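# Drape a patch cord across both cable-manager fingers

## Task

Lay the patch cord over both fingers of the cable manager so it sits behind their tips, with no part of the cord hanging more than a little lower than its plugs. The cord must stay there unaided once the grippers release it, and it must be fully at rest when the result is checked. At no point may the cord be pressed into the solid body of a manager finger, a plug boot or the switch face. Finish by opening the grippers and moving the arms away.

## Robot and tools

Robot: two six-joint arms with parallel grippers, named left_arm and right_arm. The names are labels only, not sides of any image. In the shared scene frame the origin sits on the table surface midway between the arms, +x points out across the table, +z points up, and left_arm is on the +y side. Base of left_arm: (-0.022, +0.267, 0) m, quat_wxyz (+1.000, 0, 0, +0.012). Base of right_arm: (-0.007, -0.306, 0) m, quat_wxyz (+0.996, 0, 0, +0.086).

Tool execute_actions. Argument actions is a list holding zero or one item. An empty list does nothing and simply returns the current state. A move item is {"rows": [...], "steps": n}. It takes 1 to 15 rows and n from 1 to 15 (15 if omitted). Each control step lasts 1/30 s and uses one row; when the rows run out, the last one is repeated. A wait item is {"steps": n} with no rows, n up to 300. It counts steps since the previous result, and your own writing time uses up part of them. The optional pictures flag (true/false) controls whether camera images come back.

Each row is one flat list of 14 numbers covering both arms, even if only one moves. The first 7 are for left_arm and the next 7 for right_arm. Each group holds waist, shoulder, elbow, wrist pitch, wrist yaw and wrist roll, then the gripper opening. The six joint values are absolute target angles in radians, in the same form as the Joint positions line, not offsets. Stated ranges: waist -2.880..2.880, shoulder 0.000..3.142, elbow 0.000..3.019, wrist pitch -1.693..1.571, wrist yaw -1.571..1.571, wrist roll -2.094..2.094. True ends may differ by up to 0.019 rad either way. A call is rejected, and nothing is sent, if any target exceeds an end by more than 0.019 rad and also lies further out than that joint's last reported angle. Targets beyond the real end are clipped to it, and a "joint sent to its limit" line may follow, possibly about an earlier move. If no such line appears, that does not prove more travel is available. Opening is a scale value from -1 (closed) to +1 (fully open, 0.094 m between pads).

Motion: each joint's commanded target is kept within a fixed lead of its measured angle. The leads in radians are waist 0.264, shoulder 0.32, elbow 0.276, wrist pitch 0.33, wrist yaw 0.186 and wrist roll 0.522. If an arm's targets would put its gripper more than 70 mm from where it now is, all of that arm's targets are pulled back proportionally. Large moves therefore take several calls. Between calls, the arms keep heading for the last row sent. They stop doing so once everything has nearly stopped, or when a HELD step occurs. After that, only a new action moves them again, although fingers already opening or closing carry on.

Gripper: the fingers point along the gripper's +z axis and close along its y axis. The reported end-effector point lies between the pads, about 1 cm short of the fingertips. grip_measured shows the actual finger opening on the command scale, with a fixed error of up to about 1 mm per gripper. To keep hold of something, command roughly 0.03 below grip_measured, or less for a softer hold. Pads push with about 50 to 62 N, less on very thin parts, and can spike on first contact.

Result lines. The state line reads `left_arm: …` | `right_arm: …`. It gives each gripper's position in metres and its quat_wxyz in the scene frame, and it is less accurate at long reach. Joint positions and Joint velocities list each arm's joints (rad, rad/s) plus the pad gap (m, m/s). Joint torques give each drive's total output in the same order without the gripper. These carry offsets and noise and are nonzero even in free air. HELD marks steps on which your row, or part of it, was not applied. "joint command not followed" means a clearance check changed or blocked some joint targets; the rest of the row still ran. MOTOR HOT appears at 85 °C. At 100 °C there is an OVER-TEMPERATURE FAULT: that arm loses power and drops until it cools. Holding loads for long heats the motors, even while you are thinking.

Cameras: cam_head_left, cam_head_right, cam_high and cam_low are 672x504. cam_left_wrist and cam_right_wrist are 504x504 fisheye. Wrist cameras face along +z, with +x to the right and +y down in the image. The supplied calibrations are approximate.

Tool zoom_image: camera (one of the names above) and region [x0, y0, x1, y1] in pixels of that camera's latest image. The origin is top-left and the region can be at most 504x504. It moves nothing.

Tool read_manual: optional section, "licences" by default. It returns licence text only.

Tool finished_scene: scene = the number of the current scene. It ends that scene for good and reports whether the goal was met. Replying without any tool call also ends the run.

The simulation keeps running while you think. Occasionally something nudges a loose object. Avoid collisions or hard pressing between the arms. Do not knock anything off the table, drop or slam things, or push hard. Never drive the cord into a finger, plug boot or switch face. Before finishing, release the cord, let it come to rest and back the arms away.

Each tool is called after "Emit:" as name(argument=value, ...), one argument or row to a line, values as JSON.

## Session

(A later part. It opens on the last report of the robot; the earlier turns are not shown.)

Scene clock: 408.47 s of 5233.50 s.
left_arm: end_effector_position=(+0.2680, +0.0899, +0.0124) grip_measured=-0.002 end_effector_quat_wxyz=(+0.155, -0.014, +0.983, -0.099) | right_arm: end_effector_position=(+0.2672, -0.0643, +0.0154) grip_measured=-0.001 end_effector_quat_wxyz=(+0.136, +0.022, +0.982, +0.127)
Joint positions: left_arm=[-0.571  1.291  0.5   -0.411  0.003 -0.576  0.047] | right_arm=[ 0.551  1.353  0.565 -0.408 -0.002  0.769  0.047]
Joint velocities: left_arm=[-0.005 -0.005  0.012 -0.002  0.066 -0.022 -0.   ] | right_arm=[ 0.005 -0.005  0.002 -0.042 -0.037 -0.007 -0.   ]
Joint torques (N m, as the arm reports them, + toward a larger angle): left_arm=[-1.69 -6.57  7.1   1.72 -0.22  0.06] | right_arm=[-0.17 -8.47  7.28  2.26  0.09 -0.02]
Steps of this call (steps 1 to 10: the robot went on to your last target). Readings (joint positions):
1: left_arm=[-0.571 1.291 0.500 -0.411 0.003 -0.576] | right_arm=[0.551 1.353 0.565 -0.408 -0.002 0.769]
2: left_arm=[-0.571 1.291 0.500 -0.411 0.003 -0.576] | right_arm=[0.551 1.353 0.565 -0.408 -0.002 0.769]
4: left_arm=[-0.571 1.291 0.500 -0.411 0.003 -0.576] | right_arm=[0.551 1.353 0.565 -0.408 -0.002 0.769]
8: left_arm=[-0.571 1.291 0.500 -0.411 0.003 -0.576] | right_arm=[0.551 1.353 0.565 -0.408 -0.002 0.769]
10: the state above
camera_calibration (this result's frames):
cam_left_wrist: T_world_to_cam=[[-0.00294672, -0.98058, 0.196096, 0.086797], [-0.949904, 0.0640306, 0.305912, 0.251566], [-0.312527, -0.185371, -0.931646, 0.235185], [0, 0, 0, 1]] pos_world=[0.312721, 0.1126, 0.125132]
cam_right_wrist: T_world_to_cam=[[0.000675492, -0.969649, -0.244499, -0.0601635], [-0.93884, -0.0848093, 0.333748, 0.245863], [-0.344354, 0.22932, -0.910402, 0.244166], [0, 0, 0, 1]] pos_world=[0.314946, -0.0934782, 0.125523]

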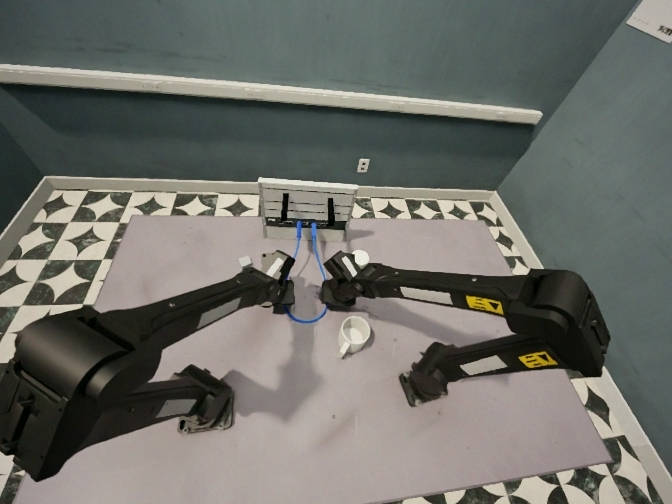

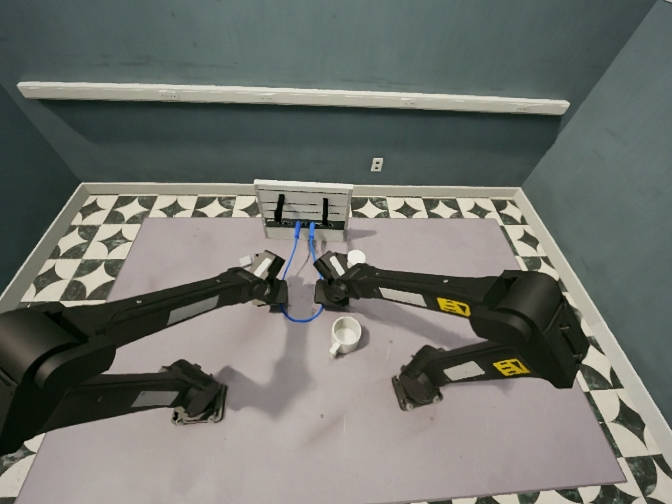

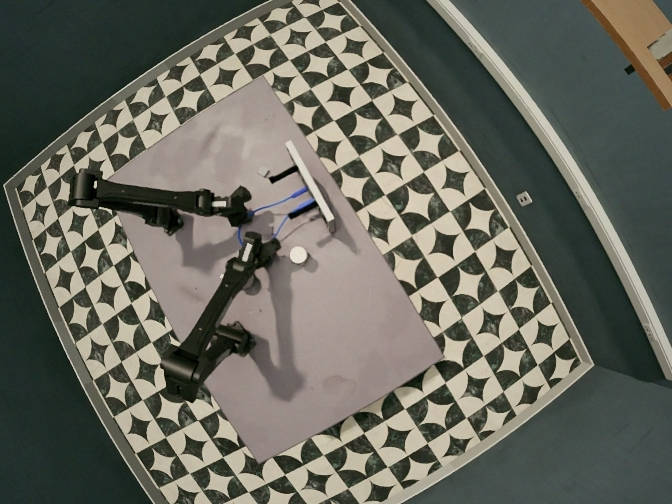

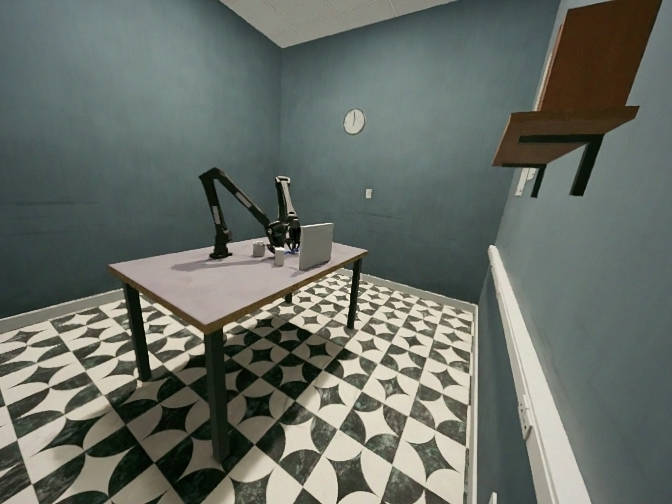

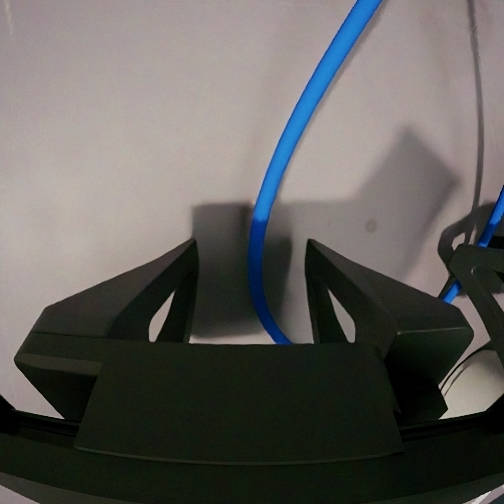

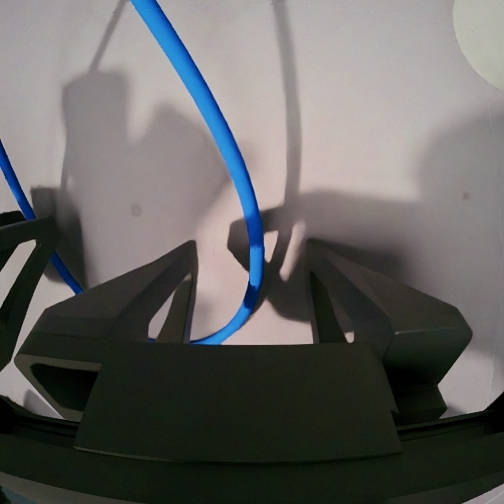

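Emit:
execute_actions(
  actions=[
    {"rows":[[-0.575,1.287,0.497,-0.392,0,-0.575,-0.94,0.548,1.35,0.56,-0.385,0,0.765,-0.94]],"steps":15},
  ],
  pictures=false,
)

Emit:
execute_actions(
  actions=[
    {"rows":[[-0.535,1.268,0.606,-0.52,0,-0.74,-0.94,0.51,1.324,0.66,-0.515,0,0.915,-0.94]],"steps":8},
  ],
  pictures=false,
)

Emit:
execute_actions(
  actions=[
    {"rows":[[-0.505,1.25,0.715,-0.65,0,-0.9,-0.94,0.467,1.298,0.77,-0.645,0,1.07,-0.94]],"steps":8},
  ],
  pictures=false,
)

Emit:
execute_actions(
  actions=[
    {"rows":[[-0.475,1.23,0.83,-0.78,0,-1.07,-0.94,0.425,1.27,0.88,-0.775,0,1.22,-0.94]],"steps":8},
  ],
  pictures=false,
)

Emit:
execute_actions(
  actions=[
    {"rows":[[-0.446,1.21,0.94,-0.915,0,-1.23,-0.94,0.382,1.24,0.985,-0.91,0,1.37,-0.94]],"steps":8},
  ],
  pictures=false,
)

Emit:
execute_actions(
  actions=[
    {"rows":[[-0.36,1.273,1.075,-1.045,0.167,-1.40,-0.94,0.294,1.297,1.115,-1.04,-0.167,1.53,-0.94]],"steps":8},
  ],
  pictures=false,
)

Emit:
execute_actions(
  actions=[
    {"rows":[[-0.275,1.337,1.21,-1.17,0.333,-1.58,-0.94,0.206,1.355,1.245,-1.17,-0.333,1.70,-0.94]],"steps":8},
  ],
  pictures=false,
)

Emit:
execute_actions(
  actions=[
    {"rows":[[-0.19,1.40,1.345,-1.30,0.5,-1.75,-0.94,0.118,1.412,1.375,-1.30,-0.5,1.86,-0.94]],"steps":15},
  ],
  pictures=false,
)

Emit:
execute_actions(
  actions=[
    {"steps":10},
  ],
)

Emit:
zoom_image(
  camera="cam_head_left",
  region=[250, 170, 370, 260],
)

Scene clock: 431.83 s of 5233.50 s.
left_arm: end_effector_position=(+0.2681, +0.0898, +0.0124) grip_measured=-0.917 end_effector_quat_wxyz=(+0.155, -0.014, +0.983, -0.099) | right_arm: end_effector_position=(+0.2672, -0.0643, +0.0154) grip_measured=-0.919 end_effector_quat_wxyz=(+0.136, +0.022, +0.982, +0.127)
Joint positions: left_arm=[-0.571  1.291  0.5   -0.41   0.003 -0.576  0.004] | right_arm=[ 0.551  1.353  0.565 -0.408 -0.002  0.769  0.004]
Joint velocities: left_arm=[-0.015  0.005 -0.002  0.007 -0.037  0.007 -0.001] | right_arm=[ 0.005 -0.005  0.002 -0.007 -0.007 -0.007  0.   ]
Joint torques (N m, as the arm reports them, + toward a larger angle): left_arm=[-0.55 -6.94  7.08  1.71 -0.2   0.04] | right_arm=[ 0.36 -9.09  7.32  2.19  0.08 -0.05]
Steps of this call (steps 1 to 15: the robot went on to your last target; steps 16 to 90: nothing new was sent; then 19.87 s passed at rest; steps 91 to 105: all 15 steps of this action). Readings (joint positions):
91: left_arm=[-0.571 1.291 0.500 -0.411 0.003 -0.576] | right_arm=[0.551 1.353 0.565 -0.408 -0.002 0.769]
92: left_arm=[-0.571 1.291 0.500 -0.411 0.003 -0.576] | right_arm=[0.551 1.353 0.565 -0.408 -0.002 0.769]
94: left_arm=[-0.571 1.291 0.500 -0.411 0.003 -0.576] | right_arm=[0.551 1.353 0.565 -0.408 -0.002 0.769]
98: left_arm=[-0.571 1.291 0.500 -0.410 0.003 -0.576] | right_arm=[0.551 1.353 0.565 -0.408 -0.002 0.769]
105: the state above

Scene clock: 432.10 s of 5233.50 s.
left_arm: end_effector_position=(+0.2859, +0.0894, +0.0367) grip_measured=-0.917 end_effector_quat_wxyz=(+0.149, -0.089, +0.979, -0.106) | right_arm: end_effector_position=(+0.2777, -0.0748, +0.0271) grip_measured=-0.919 end_effector_quat_wxyz=(+0.120, +0.098, +0.981, +0.120)
Joint positions: left_arm=[-0.546  1.272  0.571 -0.502  0.003 -0.703  0.004] | right_arm=[ 0.511  1.34   0.606 -0.496 -0.001  0.881  0.004]
Joint velocities: left_arm=[ 0.005 -0.063  0.027 -0.027 -0.081 -0.212 -0.001] | right_arm=[-0.015 -0.034  0.007 -0.032 -0.051  0.139 -0.   ]
Joint torques (N m, as the arm reports them, + toward a larger angle): left_arm=[ 1.09 -6.44 10.57  0.4  -0.22  0.01] | right_arm=[ 0.03 -9.22 12.89  0.79  0.01  0.17]
Steps of this call (steps 1 to 8: all 8 steps of this action). Readings (joint positions):
1: left_arm=[-0.569 1.290 0.508 -0.433 0.003 -0.601] | right_arm=[0.548 1.353 0.571 -0.429 -0.002 0.791]
2: left_arm=[-0.564 1.289 0.522 -0.463 0.003 -0.627] | right_arm=[0.541 1.352 0.580 -0.456 -0.002 0.813]
4: left_arm=[-0.554 1.284 0.549 -0.493 0.003 -0.664] | right_arm=[0.523 1.348 0.596 -0.484 -0.002 0.846]
8: the state above

Scene clock: 432.37 s of 5233.50 s.
left_arm: end_effector_position=(+0.3107, +0.0889, +0.0750) grip_measured=-0.917 end_effector_quat_wxyz=(+0.142, -0.180, +0.967, -0.115) | right_arm: end_effector_position=(+0.3065, -0.0729, +0.0672) grip_measured=-0.919 end_effector_quat_wxyz=(+0.115, +0.190, +0.967, +0.128)
Joint positions: left_arm=[-0.514  1.253  0.681 -0.631  0.002 -0.858  0.004] | right_arm=[ 0.468  1.316  0.716 -0.625 -0.001  1.028  0.004]
Joint velocities: left_arm=[-0.024 -0.093  0.056 -0.022 -0.051 -0.271 -0.001] | right_arm=[-0.024 -0.142  0.164 -0.007 -0.051  0.183 -0.   ]
Joint torques (N m, as the arm reports them, + toward a larger angle): left_arm=[ 0.79 -6.74 10.7   0.15 -0.19 -0.07] | right_arm=[ 0.95 -9.93 12.5   0.4   0.08  0.13]
Steps of this call (steps 1 to 8: all 8 steps of this action). Readings (joint positions):
1: left_arm=[-0.544 1.270 0.584 -0.536 0.003 -0.735] | right_arm=[0.508 1.338 0.615 -0.525 -0.002 0.908]
2: left_arm=[-0.539 1.270 0.603 -0.581 0.003 -0.766] | right_arm=[0.502 1.338 0.631 -0.566 -0.002 0.936]
4: left_arm=[-0.526 1.267 0.641 -0.622 0.003 -0.811] | right_arm=[0.485 1.334 0.666 -0.611 -0.002 0.980]
8: the state above

Scene clock: 432.63 s of 5233.50 s.
left_arm: end_effector_position=(+0.3323, +0.0911, +0.1199) grip_measured=-0.917 end_effector_quat_wxyz=(+0.136, -0.274, +0.944, -0.126) | right_arm: end_effector_position=(+0.3313, -0.0765, +0.1154) grip_measured=-0.919 end_effector_quat_wxyz=(+0.113, +0.282, +0.942, +0.140)
Joint positions: left_arm=[-0.484  1.231  0.795 -0.761  0.002 -1.025  0.004] | right_arm=[ 0.425  1.28   0.827 -0.754 -0.001  1.178  0.004]
Joint velocities: left_arm=[-0.015 -0.103  0.066 -0.002 -0.066 -0.227  0.   ] | right_arm=[-0.005 -0.122  0.105 -0.032  0.007  0.154 -0.001]
Joint torques (N m, as the arm reports them, + toward a larger angle): left_arm=[ 0.56 -7.43 11.7   0.38 -0.16 -0.02] | right_arm=[ 0.86 -9.43 14.02  0.81  0.08  0.17]
Steps of this call (steps 1 to 8: all 8 steps of this action). Readings (joint positions):
1: left_arm=[-0.513 1.251 0.696 -0.664 0.002 -0.893] | right_arm=[0.466 1.311 0.731 -0.651 -0.002 1.055]
2: left_arm=[-0.508 1.250 0.717 -0.710 0.002 -0.926] | right_arm=[0.460 1.308 0.750 -0.692 -0.002 1.084]
4: left_arm=[-0.495 1.246 0.756 -0.751 0.002 -0.975] | right_arm=[0.442 1.300 0.787 -0.739 -0.002 1.130]
8: the state above

Scene clock: 432.90 s of 5233.50 s.
left_arm: end_effector_position=(+0.3449, +0.0981, +0.1637) grip_measured=-0.917 end_effector_quat_wxyz=(+0.126, -0.362, +0.914, -0.132) | right_arm: end_effector_position=(+0.3462, -0.0882, +0.1588) grip_measured=-0.919 end_effector_quat_wxyz=(+0.104, +0.371, +0.911, +0.143)
Joint positions: left_arm=[-0.455  1.21   0.902 -0.896  0.001 -1.185  0.004] | right_arm=[ 0.381  1.252  0.926 -0.89  -0.001  1.328  0.004]
Joint velocities: left_arm=[-0.005 -0.093  0.066 -0.042 -0.022 -0.3   -0.001] | right_arm=[ 0.005 -0.132  0.085 -0.012  0.007  0.095  0.   ]
Joint torques (N m, as the arm reports them, + toward a larger angle): left_arm=[ 0.34 -7.26 12.09  0.14 -0.19 -0.04] | right_arm=[ 1.   -9.7  14.58  0.4   0.11  0.09]
Steps of this call (steps 1 to 8: all 8 steps of this action). Readings (joint positions):
1: left_arm=[-0.482 1.229 0.809 -0.795 0.002 -1.058] | right_arm=[0.422 1.277 0.839 -0.783 -0.002 1.206]
2: left_arm=[-0.478 1.228 0.829 -0.841 0.002 -1.091] | right_arm=[0.416 1.276 0.857 -0.828 -0.002 1.236]
4: left_arm=[-0.466 1.224 0.866 -0.885 0.002 -1.138] | right_arm=[0.399 1.270 0.890 -0.875 -0.002 1.281]
8: the state above

Scene clock: 433.17 s of 5233.50 s.
left_arm: end_effector_position=(+0.3670, +0.1023, +0.1947) grip_measured=-0.917 end_effector_quat_wxyz=(+0.046, -0.469, +0.865, -0.171) | right_arm: end_effector_position=(+0.3685, -0.0908, +0.1984) grip_measured=-0.919 end_effector_quat_wxyz=(+0.026, +0.472, +0.862, +0.181)
Joint positions: left_arm=[-0.359  1.266  1.038 -1.024  0.162 -1.353  0.004] | right_arm=[ 0.285  1.285  1.063 -1.017 -0.163  1.486  0.004]
Joint velocities: left_arm=[ 0.034  0.005 -0.007 -0.071  0.037 -0.271  0.001] | right_arm=[-0.024 -0.005  0.042 -0.032  0.007  0.198 -0.   ]
Joint torques (N m, as the arm reports them, + toward a larger angle): left_arm=[-0.87 -8.31 12.1   0.29  0.18 -0.07] | right_arm=[ 1.47 -8.59 14.66  0.67 -0.18  0.14]
Steps of this call (steps 1 to 8: all 8 steps of this action). Readings (joint positions):
1: left_arm=[-0.444 1.213 0.920 -0.930 0.088 -1.221] | right_arm=[0.371 1.253 0.944 -0.922 -0.088 1.360]
2: left_arm=[-0.431 1.226 0.949 -0.977 0.138 -1.255] | right_arm=[0.357 1.261 0.970 -0.968 -0.139 1.393]
4: left_arm=[-0.396 1.253 1.003 -1.015 0.161 -1.303] | right_arm=[0.321 1.278 1.021 -1.008 -0.162 1.439]
8: the state above

Scene clock: 433.43 s of 5233.50 s.
left_arm: end_effector_position=(+0.3862, +0.1046, +0.2231) grip_measured=-0.917 end_effector_quat_wxyz=(-0.047, -0.567, +0.797, -0.200) | right_arm: end_effector_position=(+0.3854, -0.0943, +0.2237) grip_measured=-0.919 end_effector_quat_wxyz=(-0.070, +0.568, +0.796, +0.194)
Joint positions: left_arm=[-0.276  1.333  1.169 -1.15   0.328 -1.531  0.004] | right_arm=[ 0.199  1.35   1.185 -1.147 -0.329  1.654  0.004]
Joint velocities: left_arm=[ 0.054 -0.024 -0.017 -0.1   -0.007 -0.286  0.001] | right_arm=[-0.044 -0.015  0.002 -0.081 -0.037  0.227 -0.   ]
Joint torques (N m, as the arm reports them, + toward a larger angle): left_arm=[-0.54 -9.21 12.49  0.13  0.18 -0.04] | right_arm=[  1.6  -10.93  15.69   0.15  -0.29   0.15]
Steps of this call (steps 1 to 8: all 8 steps of this action). Readings (joint positions):
1: left_arm=[-0.349 1.273 1.054 -1.058 0.250 -1.390] | right_arm=[0.275 1.292 1.078 -1.050 -0.251 1.521]
2: left_arm=[-0.337 1.289 1.082 -1.104 0.302 -1.427] | right_arm=[0.263 1.306 1.103 -1.096 -0.304 1.555]
4: left_arm=[-0.309 1.319 1.136 -1.141 0.326 -1.478] | right_arm=[0.233 1.333 1.152 -1.137 -0.327 1.604]
8: the state above

Scene clock: 433.93 s of 5233.50 s.
left_arm: end_effector_position=(+0.4025, +0.1093, +0.2496) grip_measured=-0.917 end_effector_quat_wxyz=(+0.152, +0.664, -0.702, +0.210) | right_arm: end_effector_position=(+0.4019, -0.0994, +0.2553) grip_measured=-0.919 end_effector_quat_wxyz=(-0.171, +0.660, +0.705, +0.198)
Joint positions: left_arm=[-0.197  1.408  1.293 -1.285  0.499 -1.731  0.004] | right_arm=[ 0.117  1.412  1.311 -1.282 -0.498  1.841  0.004]
Joint velocities: left_arm=[ 0.005  0.005 -0.012 -0.002  0.007 -0.022  0.   ] | right_arm=[-0.005 -0.005  0.012 -0.027 -0.037  0.11  -0.001]
Joint torques (N m, as the arm reports them, + toward a larger angle): left_arm=[  0.09 -12.05  13.5   -0.04   0.22  -0.04] | right_arm=[  0.92 -11.96  16.14   0.32  -0.37   0.17]
Steps of this call (steps 1 to 15: all 15 steps of this action). Readings (joint positions):
1: left_arm=[-0.265 1.341 1.185 -1.184 0.417 -1.567] | right_arm=[0.188 1.356 1.199 -1.180 -0.417 1.687]
2: left_arm=[-0.255 1.357 1.214 -1.232 0.470 -1.602] | right_arm=[0.177 1.370 1.225 -1.227 -0.471 1.720]
4: left_arm=[-0.227 1.386 1.269 -1.268 0.494 -1.652] | right_arm=[0.147 1.395 1.277 -1.266 -0.495 1.767]
8: left_arm=[-0.197 1.406 1.293 -1.279 0.497 -1.702] | right_arm=[0.113 1.411 1.311 -1.275 -0.497 1.815]
15: the state above

Scene clock: 434.27 s of 5233.50 s.
left_arm: end_effector_position=(+0.4025, +0.1093, +0.2496) grip_measured=-0.917 end_effector_quat_wxyz=(+0.153, +0.666, -0.700, +0.209) | right_arm: end_effector_position=(+0.4019, -0.0994, +0.2553) grip_measured=-0.919 end_effector_quat_wxyz=(-0.172, +0.662, +0.702, +0.198)
Joint positions: left_arm=[-0.197  1.408  1.293 -1.285  0.499 -1.737  0.004] | right_arm=[ 0.117  1.412  1.311 -1.282 -0.498  1.847  0.004]
Joint velocities: left_arm=[-0.015 -0.005 -0.002  0.007 -0.095  0.037  0.   ] | right_arm=[-0.015 -0.005 -0.007  0.032  0.051  0.007  0.   ]
Joint torques (N m, as the arm reports them, + toward a larger angle): left_arm=[  0.26 -11.    13.38  -0.04   0.23  -0.07] | right_arm=[  0.61 -11.87  15.92   0.13  -0.34   0.21]
Steps of this call (steps 1 to 10: the robot went on to your last target). Readings (joint positions):
1: left_arm=[-0.197 1.408 1.293 -1.285 0.499 -1.732] | right_arm=[0.117 1.412 1.311 -1.282 -0.498 1.842]
2: left_arm=[-0.197 1.408 1.293 -1.285 0.499 -1.733] | right_arm=[0.117 1.412 1.311 -1.282 -0.498 1.844]
4: left_arm=[-0.197 1.408 1.293 -1.285 0.499 -1.735] | right_arm=[0.117 1.412 1.311 -1.282 -0.498 1.846]
8: left_arm=[-0.197 1.408 1.293 -1.285 0.499 -1.737] | right_arm=[0.117 1.412 1.311 -1.282 -0.498 1.847]
10: the state above
camera_calibration (this result's frames):
cam_left_wrist: T_world_to_cam=[[0.995785, -0.027922, 0.0873637, -0.419254], [-0.0911314, -0.408704, 0.908106, -0.138811], [0.0103497, -0.91224, -0.409526, 0.321034], [0, 0, 0, 1]] pos_world=[0.401514, 0.224421, 0.294154]
cam_right_wrist: T_world_to_cam=[[-0.996888, -0.061207, -0.0496847, 0.405872], [-0.0701318, 0.400697, 0.913523, -0.15964], [-0.0360055, 0.914164, -0.403742, 0.331874], [0, 0, 0, 1]] pos_world=[0.405362, -0.214578, 0.299992]

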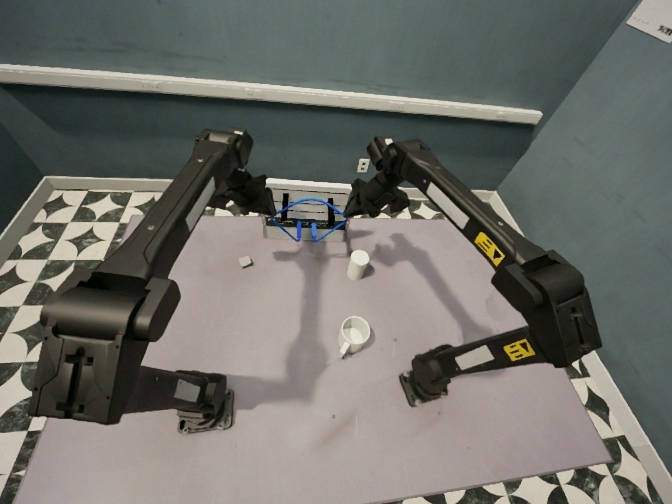

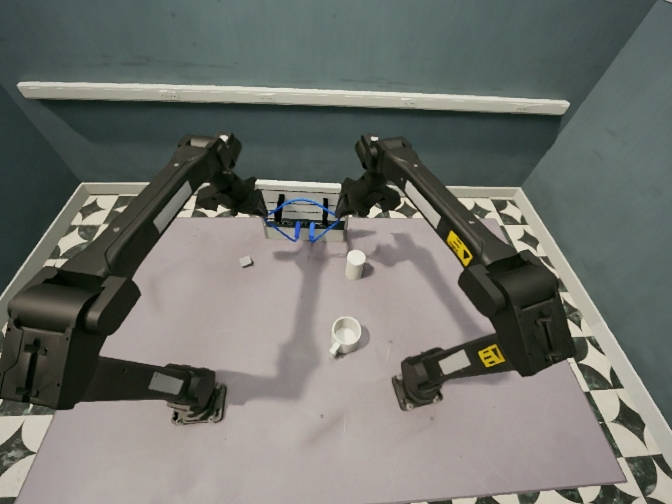

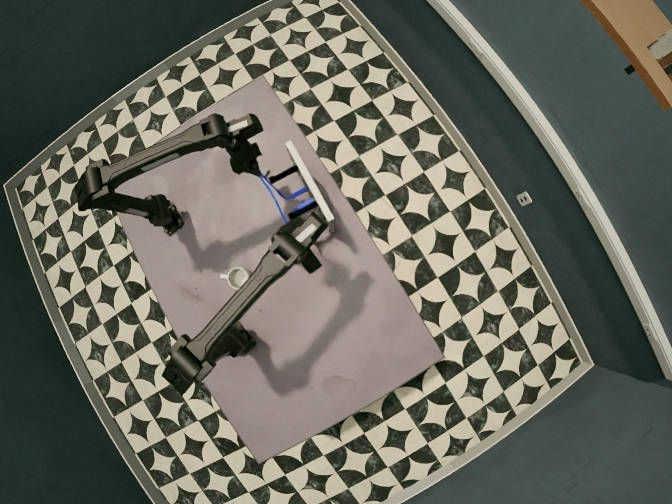

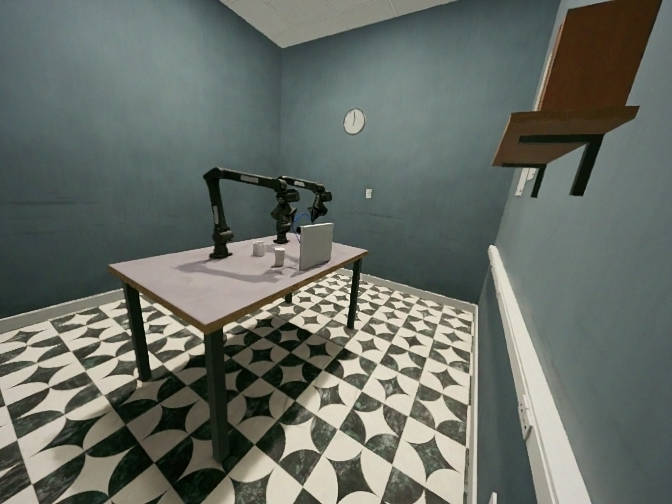

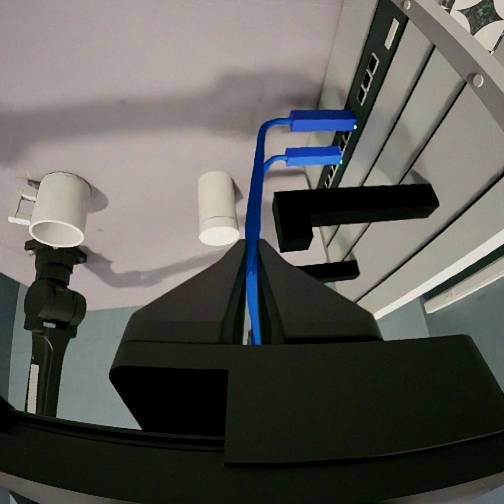

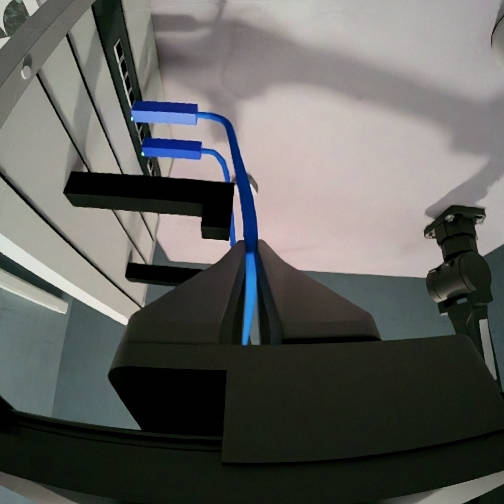

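Region (250, 170, 370, 260) of cam_head_left's 672x504 image, scaled by 4.200, with more detail than that image has; it fills the top 378 rows of this view, and the rest is white.

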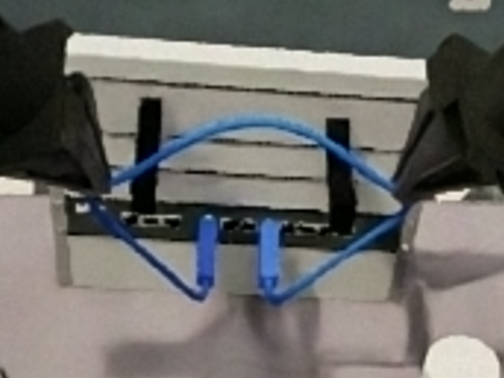

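Emit:
execute_actions(
  actions=[
    {"rows":[[-0.18,1.43,1.37,-1.295,0.5,-1.74,-0.94,0.113,1.442,1.40,-1.297,-0.5,1.85,-0.94],[-0.18,1.43,1.37,-1.295,0.5,-1.74,-0.94,0.113,1.442,1.40,-1.297,-0.5,1.85,-0.94],[-0.18,1.43,1.37,-1.295,0.5,-1.74,-0.94,0.113,1.442,1.40,-1.297,-0.5,1.85,-0.94],[-0.18,1.43,1.37,-1.295,0.5,-1.74,-0.94,0.113,1.442,1.40,-1.297,-0.5,1.85,-0.94],[-0.18,1.43,1.37,-1.295,0.5,-1.74,-0.94,0.113,1.442,1.40,-1.297,-0.5,1.85,-0.94],[-0.175,1.46,1.403,-1.3,0.5,-1.73,-0.94,0.106,1.473,1.434,-1.302,-0.5,1.845,-0.94],[-0.175,1.46,1.403,-1.3,0.5,-1.73,-0.94,0.106,1.473,1.434,-1.302,-0.5,1.845,-0.94],[-0.175,1.46,1.403,-1.3,0.5,-1.73,-0.94,0.106,1.473,1.434,-1.302,-0.5,1.845,-0.94],[-0.175,1.46,1.403,-1.3,0.5,-1.73,-0.94,0.106,1.473,1.434,-1.302,-0.5,1.845,-0.94],[-0.175,1.46,1.403,-1.3,0.5,-1.73,-0.94,0.106,1.473,1.434,-1.302,-0.5,1.845,-0.94],[-0.17,1.49,1.436,-1.305,0.5,-1.72,-0.94,0.099,1.504,1.468,-1.307,-0.5,1.84,-0.94]],"steps":15},
  ],
  pictures=false,
)

Emit:
execute_actions(
  actions=[
    {"rows":[[-0.165,1.515,1.452,-1.30,0.5,-1.72,-0.94,0.094,1.53,1.482,-1.30,-0.5,1.835,-0.94],[-0.165,1.515,1.452,-1.30,0.5,-1.72,-0.94,0.094,1.53,1.482,-1.30,-0.5,1.835,-0.94],[-0.165,1.515,1.452,-1.30,0.5,-1.72,-0.94,0.094,1.53,1.482,-1.30,-0.5,1.835,-0.94],[-0.165,1.515,1.452,-1.30,0.5,-1.72,-0.94,0.094,1.53,1.482,-1.30,-0.5,1.835,-0.94],[-0.165,1.515,1.452,-1.30,0.5,-1.72,-0.94,0.094,1.53,1.482,-1.30,-0.5,1.835,-0.94],[-0.16,1.54,1.465,-1.28,0.5,-1.715,-0.94,0.09,1.557,1.492,-1.28,-0.5,1.83,-0.94]],"steps":15},
  ],
  pictures=false,
)

Emit:
execute_actions(
  actions=[
    {"rows":[[-0.215,1.54,1.478,-1.30,0.415,-1.76,-0.94,0.13,1.557,1.508,-1.30,-0.415,1.87,-0.94],[-0.215,1.54,1.478,-1.30,0.415,-1.76,-0.94,0.13,1.557,1.508,-1.30,-0.415,1.87,-0.94],[-0.215,1.54,1.478,-1.30,0.415,-1.76,-0.94,0.13,1.557,1.508,-1.30,-0.415,1.87,-0.94],[-0.215,1.54,1.478,-1.30,0.415,-1.76,-0.94,0.13,1.557,1.508,-1.30,-0.415,1.87,-0.94],[-0.215,1.54,1.478,-1.30,0.415,-1.76,-0.94,0.13,1.557,1.508,-1.30,-0.415,1.87,-0.94],[-0.244,1.54,1.486,-1.305,0.33,-1.79,-0.94,0.16,1.557,1.518,-1.305,-0.33,1.90,-0.94],[-0.244,1.54,1.486,-1.305,0.33,-1.79,-0.94,0.16,1.557,1.518,-1.305,-0.33,1.90,-0.94],[-0.244,1.54,1.486,-1.305,0.33,-1.79,-0.94,0.16,1.557,1.518,-1.305,-0.33,1.90,-0.94],[-0.244,1.54,1.486,-1.305,0.33,-1.79,-0.94,0.16,1.557,1.518,-1.305,-0.33,1.90,-0.94],[-0.244,1.54,1.486,-1.305,0.33,-1.79,-0.94,0.16,1.557,1.518,-1.305,-0.33,1.90,-0.94],[-0.273,1.54,1.493,-1.31,0.25,-1.82,-0.94,0.19,1.557,1.526,-1.31,-0.25,1.93,-0.94]],"steps":15},
  ],
  pictures=false,
)

Emit:
execute_actions(
  actions=[
    {"rows":[[-0.302,1.54,1.498,-1.315,0.165,-1.85,-0.94,0.219,1.557,1.532,-1.315,-0.165,1.96,-0.94],[-0.302,1.54,1.498,-1.315,0.165,-1.85,-0.94,0.219,1.557,1.532,-1.315,-0.165,1.96,-0.94],[-0.302,1.54,1.498,-1.315,0.165,-1.85,-0.94,0.219,1.557,1.532,-1.315,-0.165,1.96,-0.94],[-0.302,1.54,1.498,-1.315,0.165,-1.85,-0.94,0.219,1.557,1.532,-1.315,-0.165,1.96,-0.94],[-0.302,1.54,1.498,-1.315,0.165,-1.85,-0.94,0.219,1.557,1.532,-1.315,-0.165,1.96,-0.94],[-0.33,1.54,1.502,-1.32,0.08,-1.88,-0.94,0.248,1.557,1.537,-1.32,-0.08,1.99,-0.94],[-0.33,1.54,1.502,-1.32,0.08,-1.88,-0.94,0.248,1.557,1.537,-1.32,-0.08,1.99,-0.94],[-0.33,1.54,1.502,-1.32,0.08,-1.88,-0.94,0.248,1.557,1.537,-1.32,-0.08,1.99,-0.94],[-0.33,1.54,1.502,-1.32,0.08,-1.88,-0.94,0.248,1.557,1.537,-1.32,-0.08,1.99,-0.94],[-0.33,1.54,1.502,-1.32,0.08,-1.88,-0.94,0.248,1.557,1.537,-1.32,-0.08,1.99,-0.94],[-0.358,1.54,1.504,-1.325,0,-1.905,-0.94,0.276,1.557,1.54,-1.325,0,2.02,-0.94]],"steps":15},
  ],
  pictures=false,
)

Emit:
execute_actions(
  actions=[
    {"steps":20},
  ],
)

Emit:
zoom_image(
  camera="cam_head_left",
  region=[250, 170, 370, 260],
)

Scene clock: 481.60 s of 5233.50 s.
left_arm: end_effector_position=(+0.4322, +0.1076, +0.2507) grip_measured=-0.917 end_effector_quat_wxyz=(+0.152, +0.667, -0.699, +0.210) | right_arm: end_effector_position=(+0.4320, -0.0947, +0.2535) grip_measured=-0.919 end_effector_quat_wxyz=(-0.173, +0.666, +0.699, +0.195)
Joint positions: left_arm=[-0.19   1.484  1.375 -1.293  0.499 -1.733  0.004] | right_arm=[ 0.108  1.494  1.393 -1.292 -0.498  1.848  0.004]
Joint velocities: left_arm=[ 0.024  0.103  0.051 -0.002 -0.051 -0.022  0.001] | right_arm=[-0.063  0.103  0.085  0.002 -0.037 -0.066 -0.   ]
Joint torques (N m, as the arm reports them, + toward a larger angle): left_arm=[ -0.08 -11.68  14.     0.1    0.22   0.12] | right_arm=[ -0.52 -12.65  16.19   0.32  -0.33  -0.04]
Steps of this call (steps 1 to 15: the robot went on to your last target; steps 16 to 140: nothing new was sent; then 42.17 s passed at rest; steps 141 to 155: all 15 steps of this action). Readings (joint positions):
141: left_arm=[-0.197 1.410 1.294 -1.285 0.499 -1.738] | right_arm=[0.117 1.414 1.311 -1.282 -0.498 1.848]
142: left_arm=[-0.197 1.413 1.298 -1.285 0.499 -1.738] | right_arm=[0.117 1.417 1.314 -1.282 -0.498 1.848]
144: left_arm=[-0.197 1.422 1.305 -1.285 0.499 -1.738] | right_arm=[0.117 1.427 1.319 -1.282 -0.498 1.848]
148: left_arm=[-0.196 1.444 1.330 -1.289 0.499 -1.738] | right_arm=[0.116 1.453 1.343 -1.287 -0.498 1.848]
155: the state above

Scene clock: 482.10 s of 5233.50 s.
left_arm: end_effector_position=(+0.4484, +0.1119, +0.2409) grip_measured=-0.917 end_effector_quat_wxyz=(+0.155, +0.672, -0.695, +0.204) | right_arm: end_effector_position=(+0.4470, -0.0965, +0.2374) grip_measured=-0.919 end_effector_quat_wxyz=(-0.179, +0.671, +0.695, +0.183)
Joint positions: left_arm=[-0.176  1.533  1.407 -1.293  0.499 -1.726  0.004] | right_arm=[ 0.096  1.551  1.418 -1.292 -0.498  1.841  0.004]
Joint velocities: left_arm=[ 0.015  0.005  0.007  0.002  0.007 -0.037  0.001] | right_arm=[ 0.015 -0.015  0.007  0.002  0.007 -0.037  0.   ]
Joint torques (N m, as the arm reports them, + toward a larger angle): left_arm=[  1.26 -11.76  13.91   1.04   0.23   0.12] | right_arm=[ -0.68 -13.53  16.62   1.36  -0.34  -0.04]
Steps of this call (steps 1 to 15: all 15 steps of this action). Readings (joint positions):
1: left_arm=[-0.189 1.488 1.379 -1.293 0.499 -1.733] | right_arm=[0.107 1.498 1.397 -1.292 -0.498 1.848]
2: left_arm=[-0.188 1.493 1.383 -1.293 0.499 -1.733] | right_arm=[0.105 1.503 1.401 -1.292 -0.498 1.847]
4: left_arm=[-0.185 1.504 1.390 -1.293 0.499 -1.732] | right_arm=[0.103 1.512 1.407 -1.292 -0.498 1.847]
8: left_arm=[-0.180 1.521 1.402 -1.293 0.499 -1.729] | right_arm=[0.099 1.532 1.415 -1.292 -0.498 1.844]
15: the state above

Scene clock: 482.60 s of 5233.50 s.
left_arm: end_effector_position=(+0.4508, +0.1065, +0.2372) grip_measured=-0.917 end_effector_quat_wxyz=(+0.063, +0.686, -0.712, +0.140) | right_arm: end_effector_position=(+0.4506, -0.0893, +0.2363) grip_measured=-0.919 end_effector_quat_wxyz=(-0.077, +0.682, +0.715, +0.133)
Joint positions: left_arm=[-0.264  1.534  1.435 -1.298  0.256 -1.795  0.004] | right_arm=[ 0.186  1.551  1.452 -1.294 -0.254  1.905  0.004]
Joint velocities: left_arm=[-0.112 -0.015  0.017  0.002  0.022 -0.066  0.   ] | right_arm=[ 0.103  0.005  0.042  0.007 -0.066  0.095  0.001]
Joint torques (N m, as the arm reports them, + toward a larger angle): left_arm=[ -1.03 -12.15  13.83   0.1   -0.19  -0.07] | right_arm=[  0.41 -13.16  16.63   0.31  -0.03   0.1 ]
Steps of this call (steps 1 to 15: all 15 steps of this action). Readings (joint positions):
1: left_arm=[-0.179 1.533 1.409 -1.293 0.457 -1.731] | right_arm=[0.100 1.551 1.420 -1.292 -0.456 1.844]
2: left_arm=[-0.183 1.534 1.411 -1.293 0.433 -1.734] | right_arm=[0.104 1.551 1.424 -1.292 -0.430 1.847]
4: left_arm=[-0.193 1.534 1.416 -1.293 0.421 -1.740] | right_arm=[0.114 1.551 1.430 -1.292 -0.419 1.852]
8: left_arm=[-0.223 1.534 1.425 -1.294 0.341 -1.760] | right_arm=[0.143 1.551 1.442 -1.292 -0.338 1.870]
15: the state above

Scene clock: 483.10 s of 5233.50 s.
left_arm: end_effector_position=(+0.4489, +0.1071, +0.2348) grip_measured=-0.917 end_effector_quat_wxyz=(-0.034, +0.700, -0.710, +0.077) | right_arm: end_effector_position=(+0.4494, -0.0893, +0.2355) grip_measured=-0.919 end_effector_quat_wxyz=(+0.028, +0.698, +0.711, +0.083)
Joint positions: left_arm=[-0.349  1.534  1.444 -1.313  0.008 -1.881  0.004] | right_arm=[ 0.271  1.551  1.464 -1.31  -0.005  1.995  0.004]
Joint velocities: left_arm=[-0.132 -0.015 -0.007 -0.022  0.051 -0.051 -0.   ] | right_arm=[ 0.132 -0.005 -0.012 -0.022 -0.051  0.139 -0.   ]
Joint torques (N m, as the arm reports them, + toward a larger angle): left_arm=[ -0.75 -12.69  14.12   0.1   -0.4   -0.06] | right_arm=[  0.22 -14.78  16.79   0.19   0.21   0.15]
Steps of this call (steps 1 to 15: all 15 steps of this action). Readings (joint positions):
1: left_arm=[-0.270 1.534 1.436 -1.299 0.212 -1.803] | right_arm=[0.193 1.551 1.453 -1.295 -0.209 1.913]
2: left_arm=[-0.276 1.534 1.437 -1.300 0.185 -1.811] | right_arm=[0.198 1.551 1.454 -1.297 -0.182 1.921]
4: left_arm=[-0.286 1.534 1.438 -1.302 0.173 -1.821] | right_arm=[0.209 1.551 1.456 -1.299 -0.170 1.931]
8: left_arm=[-0.310 1.534 1.441 -1.307 0.092 -1.846] | right_arm=[0.232 1.551 1.460 -1.303 -0.089 1.957]
15: the state above

Scene clock: 483.77 s of 5233.50 s.
left_arm: end_effector_position=(+0.4485, +0.1049, +0.2354) grip_measured=-0.917 end_effector_quat_wxyz=(-0.035, +0.702, -0.707, +0.077) | right_arm: end_effector_position=(+0.4483, -0.0870, +0.2357) grip_measured=-0.919 end_effector_quat_wxyz=(+0.028, +0.701, +0.708, +0.083)
Joint positions: left_arm=[-0.354  1.534  1.445 -1.313  0.005 -1.895  0.004] | right_arm=[ 0.277  1.551  1.465 -1.31  -0.002  2.01   0.004]
Joint velocities: left_arm=[-0.005 -0.005 -0.012 -0.002 -0.007  0.037  0.   ] | right_arm=[ 0.015 -0.005  0.002  0.007  0.037 -0.022  0.   ]
Joint torques (N m, as the arm reports them, + toward a larger angle): left_arm=[ -0.54 -12.02  13.97   0.09  -0.32  -0.05] | right_arm=[  0.81 -13.32  16.95   0.43   0.09   0.14]
Steps of this call (steps 1 to 20: the robot went on to your last target). Readings (joint positions):
1: left_arm=[-0.352 1.534 1.444 -1.313 0.008 -1.884] | right_arm=[0.274 1.551 1.465 -1.310 -0.004 1.998]
2: left_arm=[-0.353 1.534 1.444 -1.313 0.007 -1.886] | right_arm=[0.276 1.551 1.465 -1.310 -0.004 2.000]
4: left_arm=[-0.354 1.534 1.445 -1.313 0.006 -1.889] | right_arm=[0.277 1.551 1.465 -1.310 -0.003 2.003]
8: left_arm=[-0.354 1.534 1.445 -1.313 0.006 -1.892] | right_arm=[0.277 1.551 1.465 -1.310 -0.002 2.007]
20: the state above
camera_calibration (this result's frames):
cam_left_wrist: T_world_to_cam=[[0.98781, -0.00249293, 0.155646, -0.479136], [-0.100891, -0.771688, 0.627948, -0.0150352], [0.118545, -0.635997, -0.762532, 0.316299], [0, 0, 0, 1]] pos_world=[0.434283, 0.188368, 0.325205]
cam_right_wrist: T_world_to_cam=[[-0.988634, -0.0171546, -0.149357, 0.47556], [-0.109808, 0.760954, 0.639446, -0.0296853], [0.102684, 0.648579, -0.754189, 0.311542], [0, 0, 0, 1]] pos_world=[0.434905, -0.171313, 0.324972]

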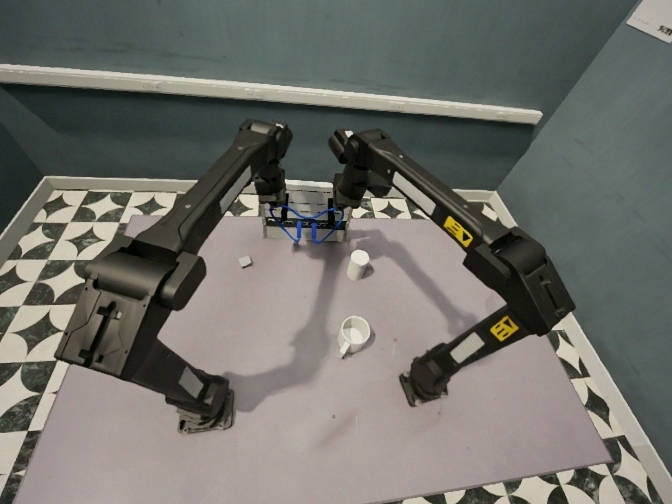

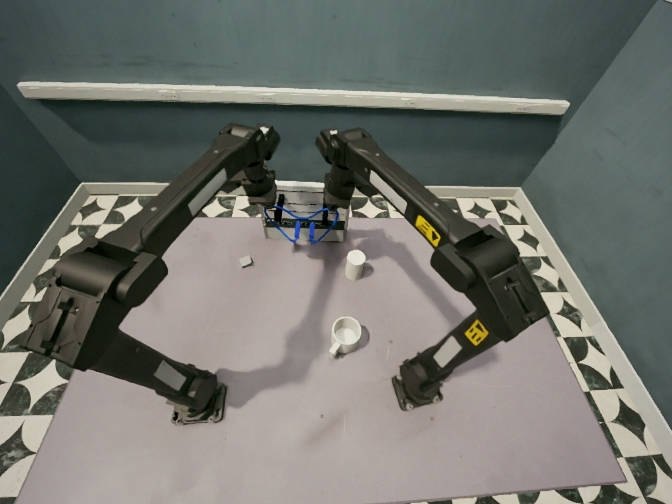

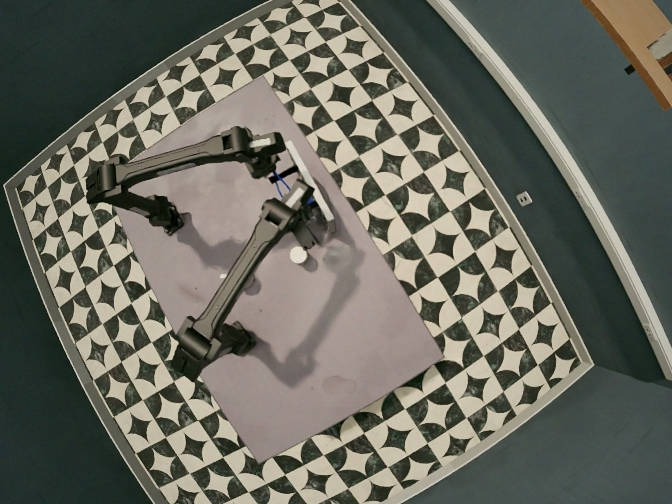

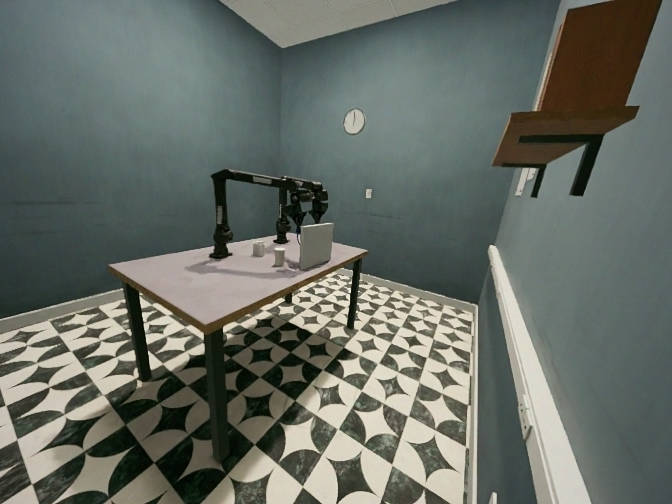

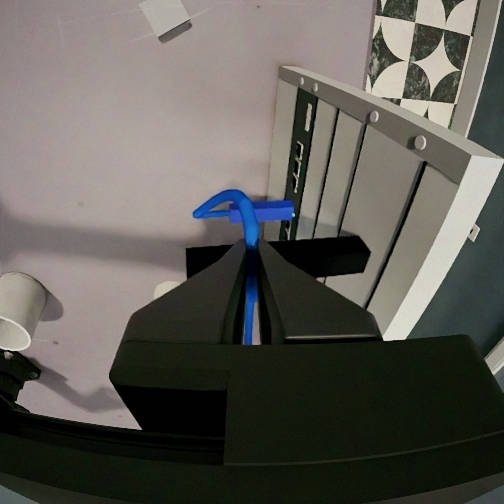

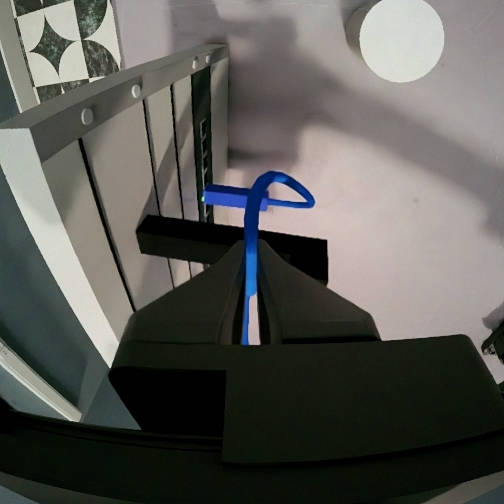

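Region (250, 170, 370, 260) of cam_head_left's 672x504 image, scaled by 4.200, with more detail than that image has; it fills the top 378 rows of this view, and the rest is white.

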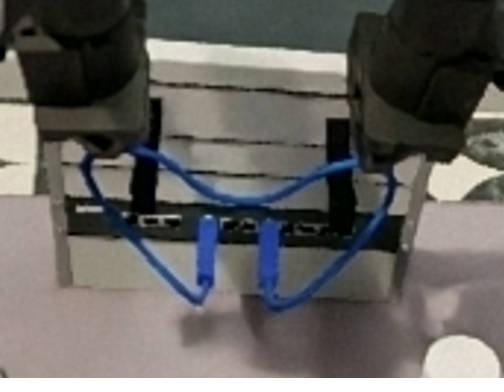

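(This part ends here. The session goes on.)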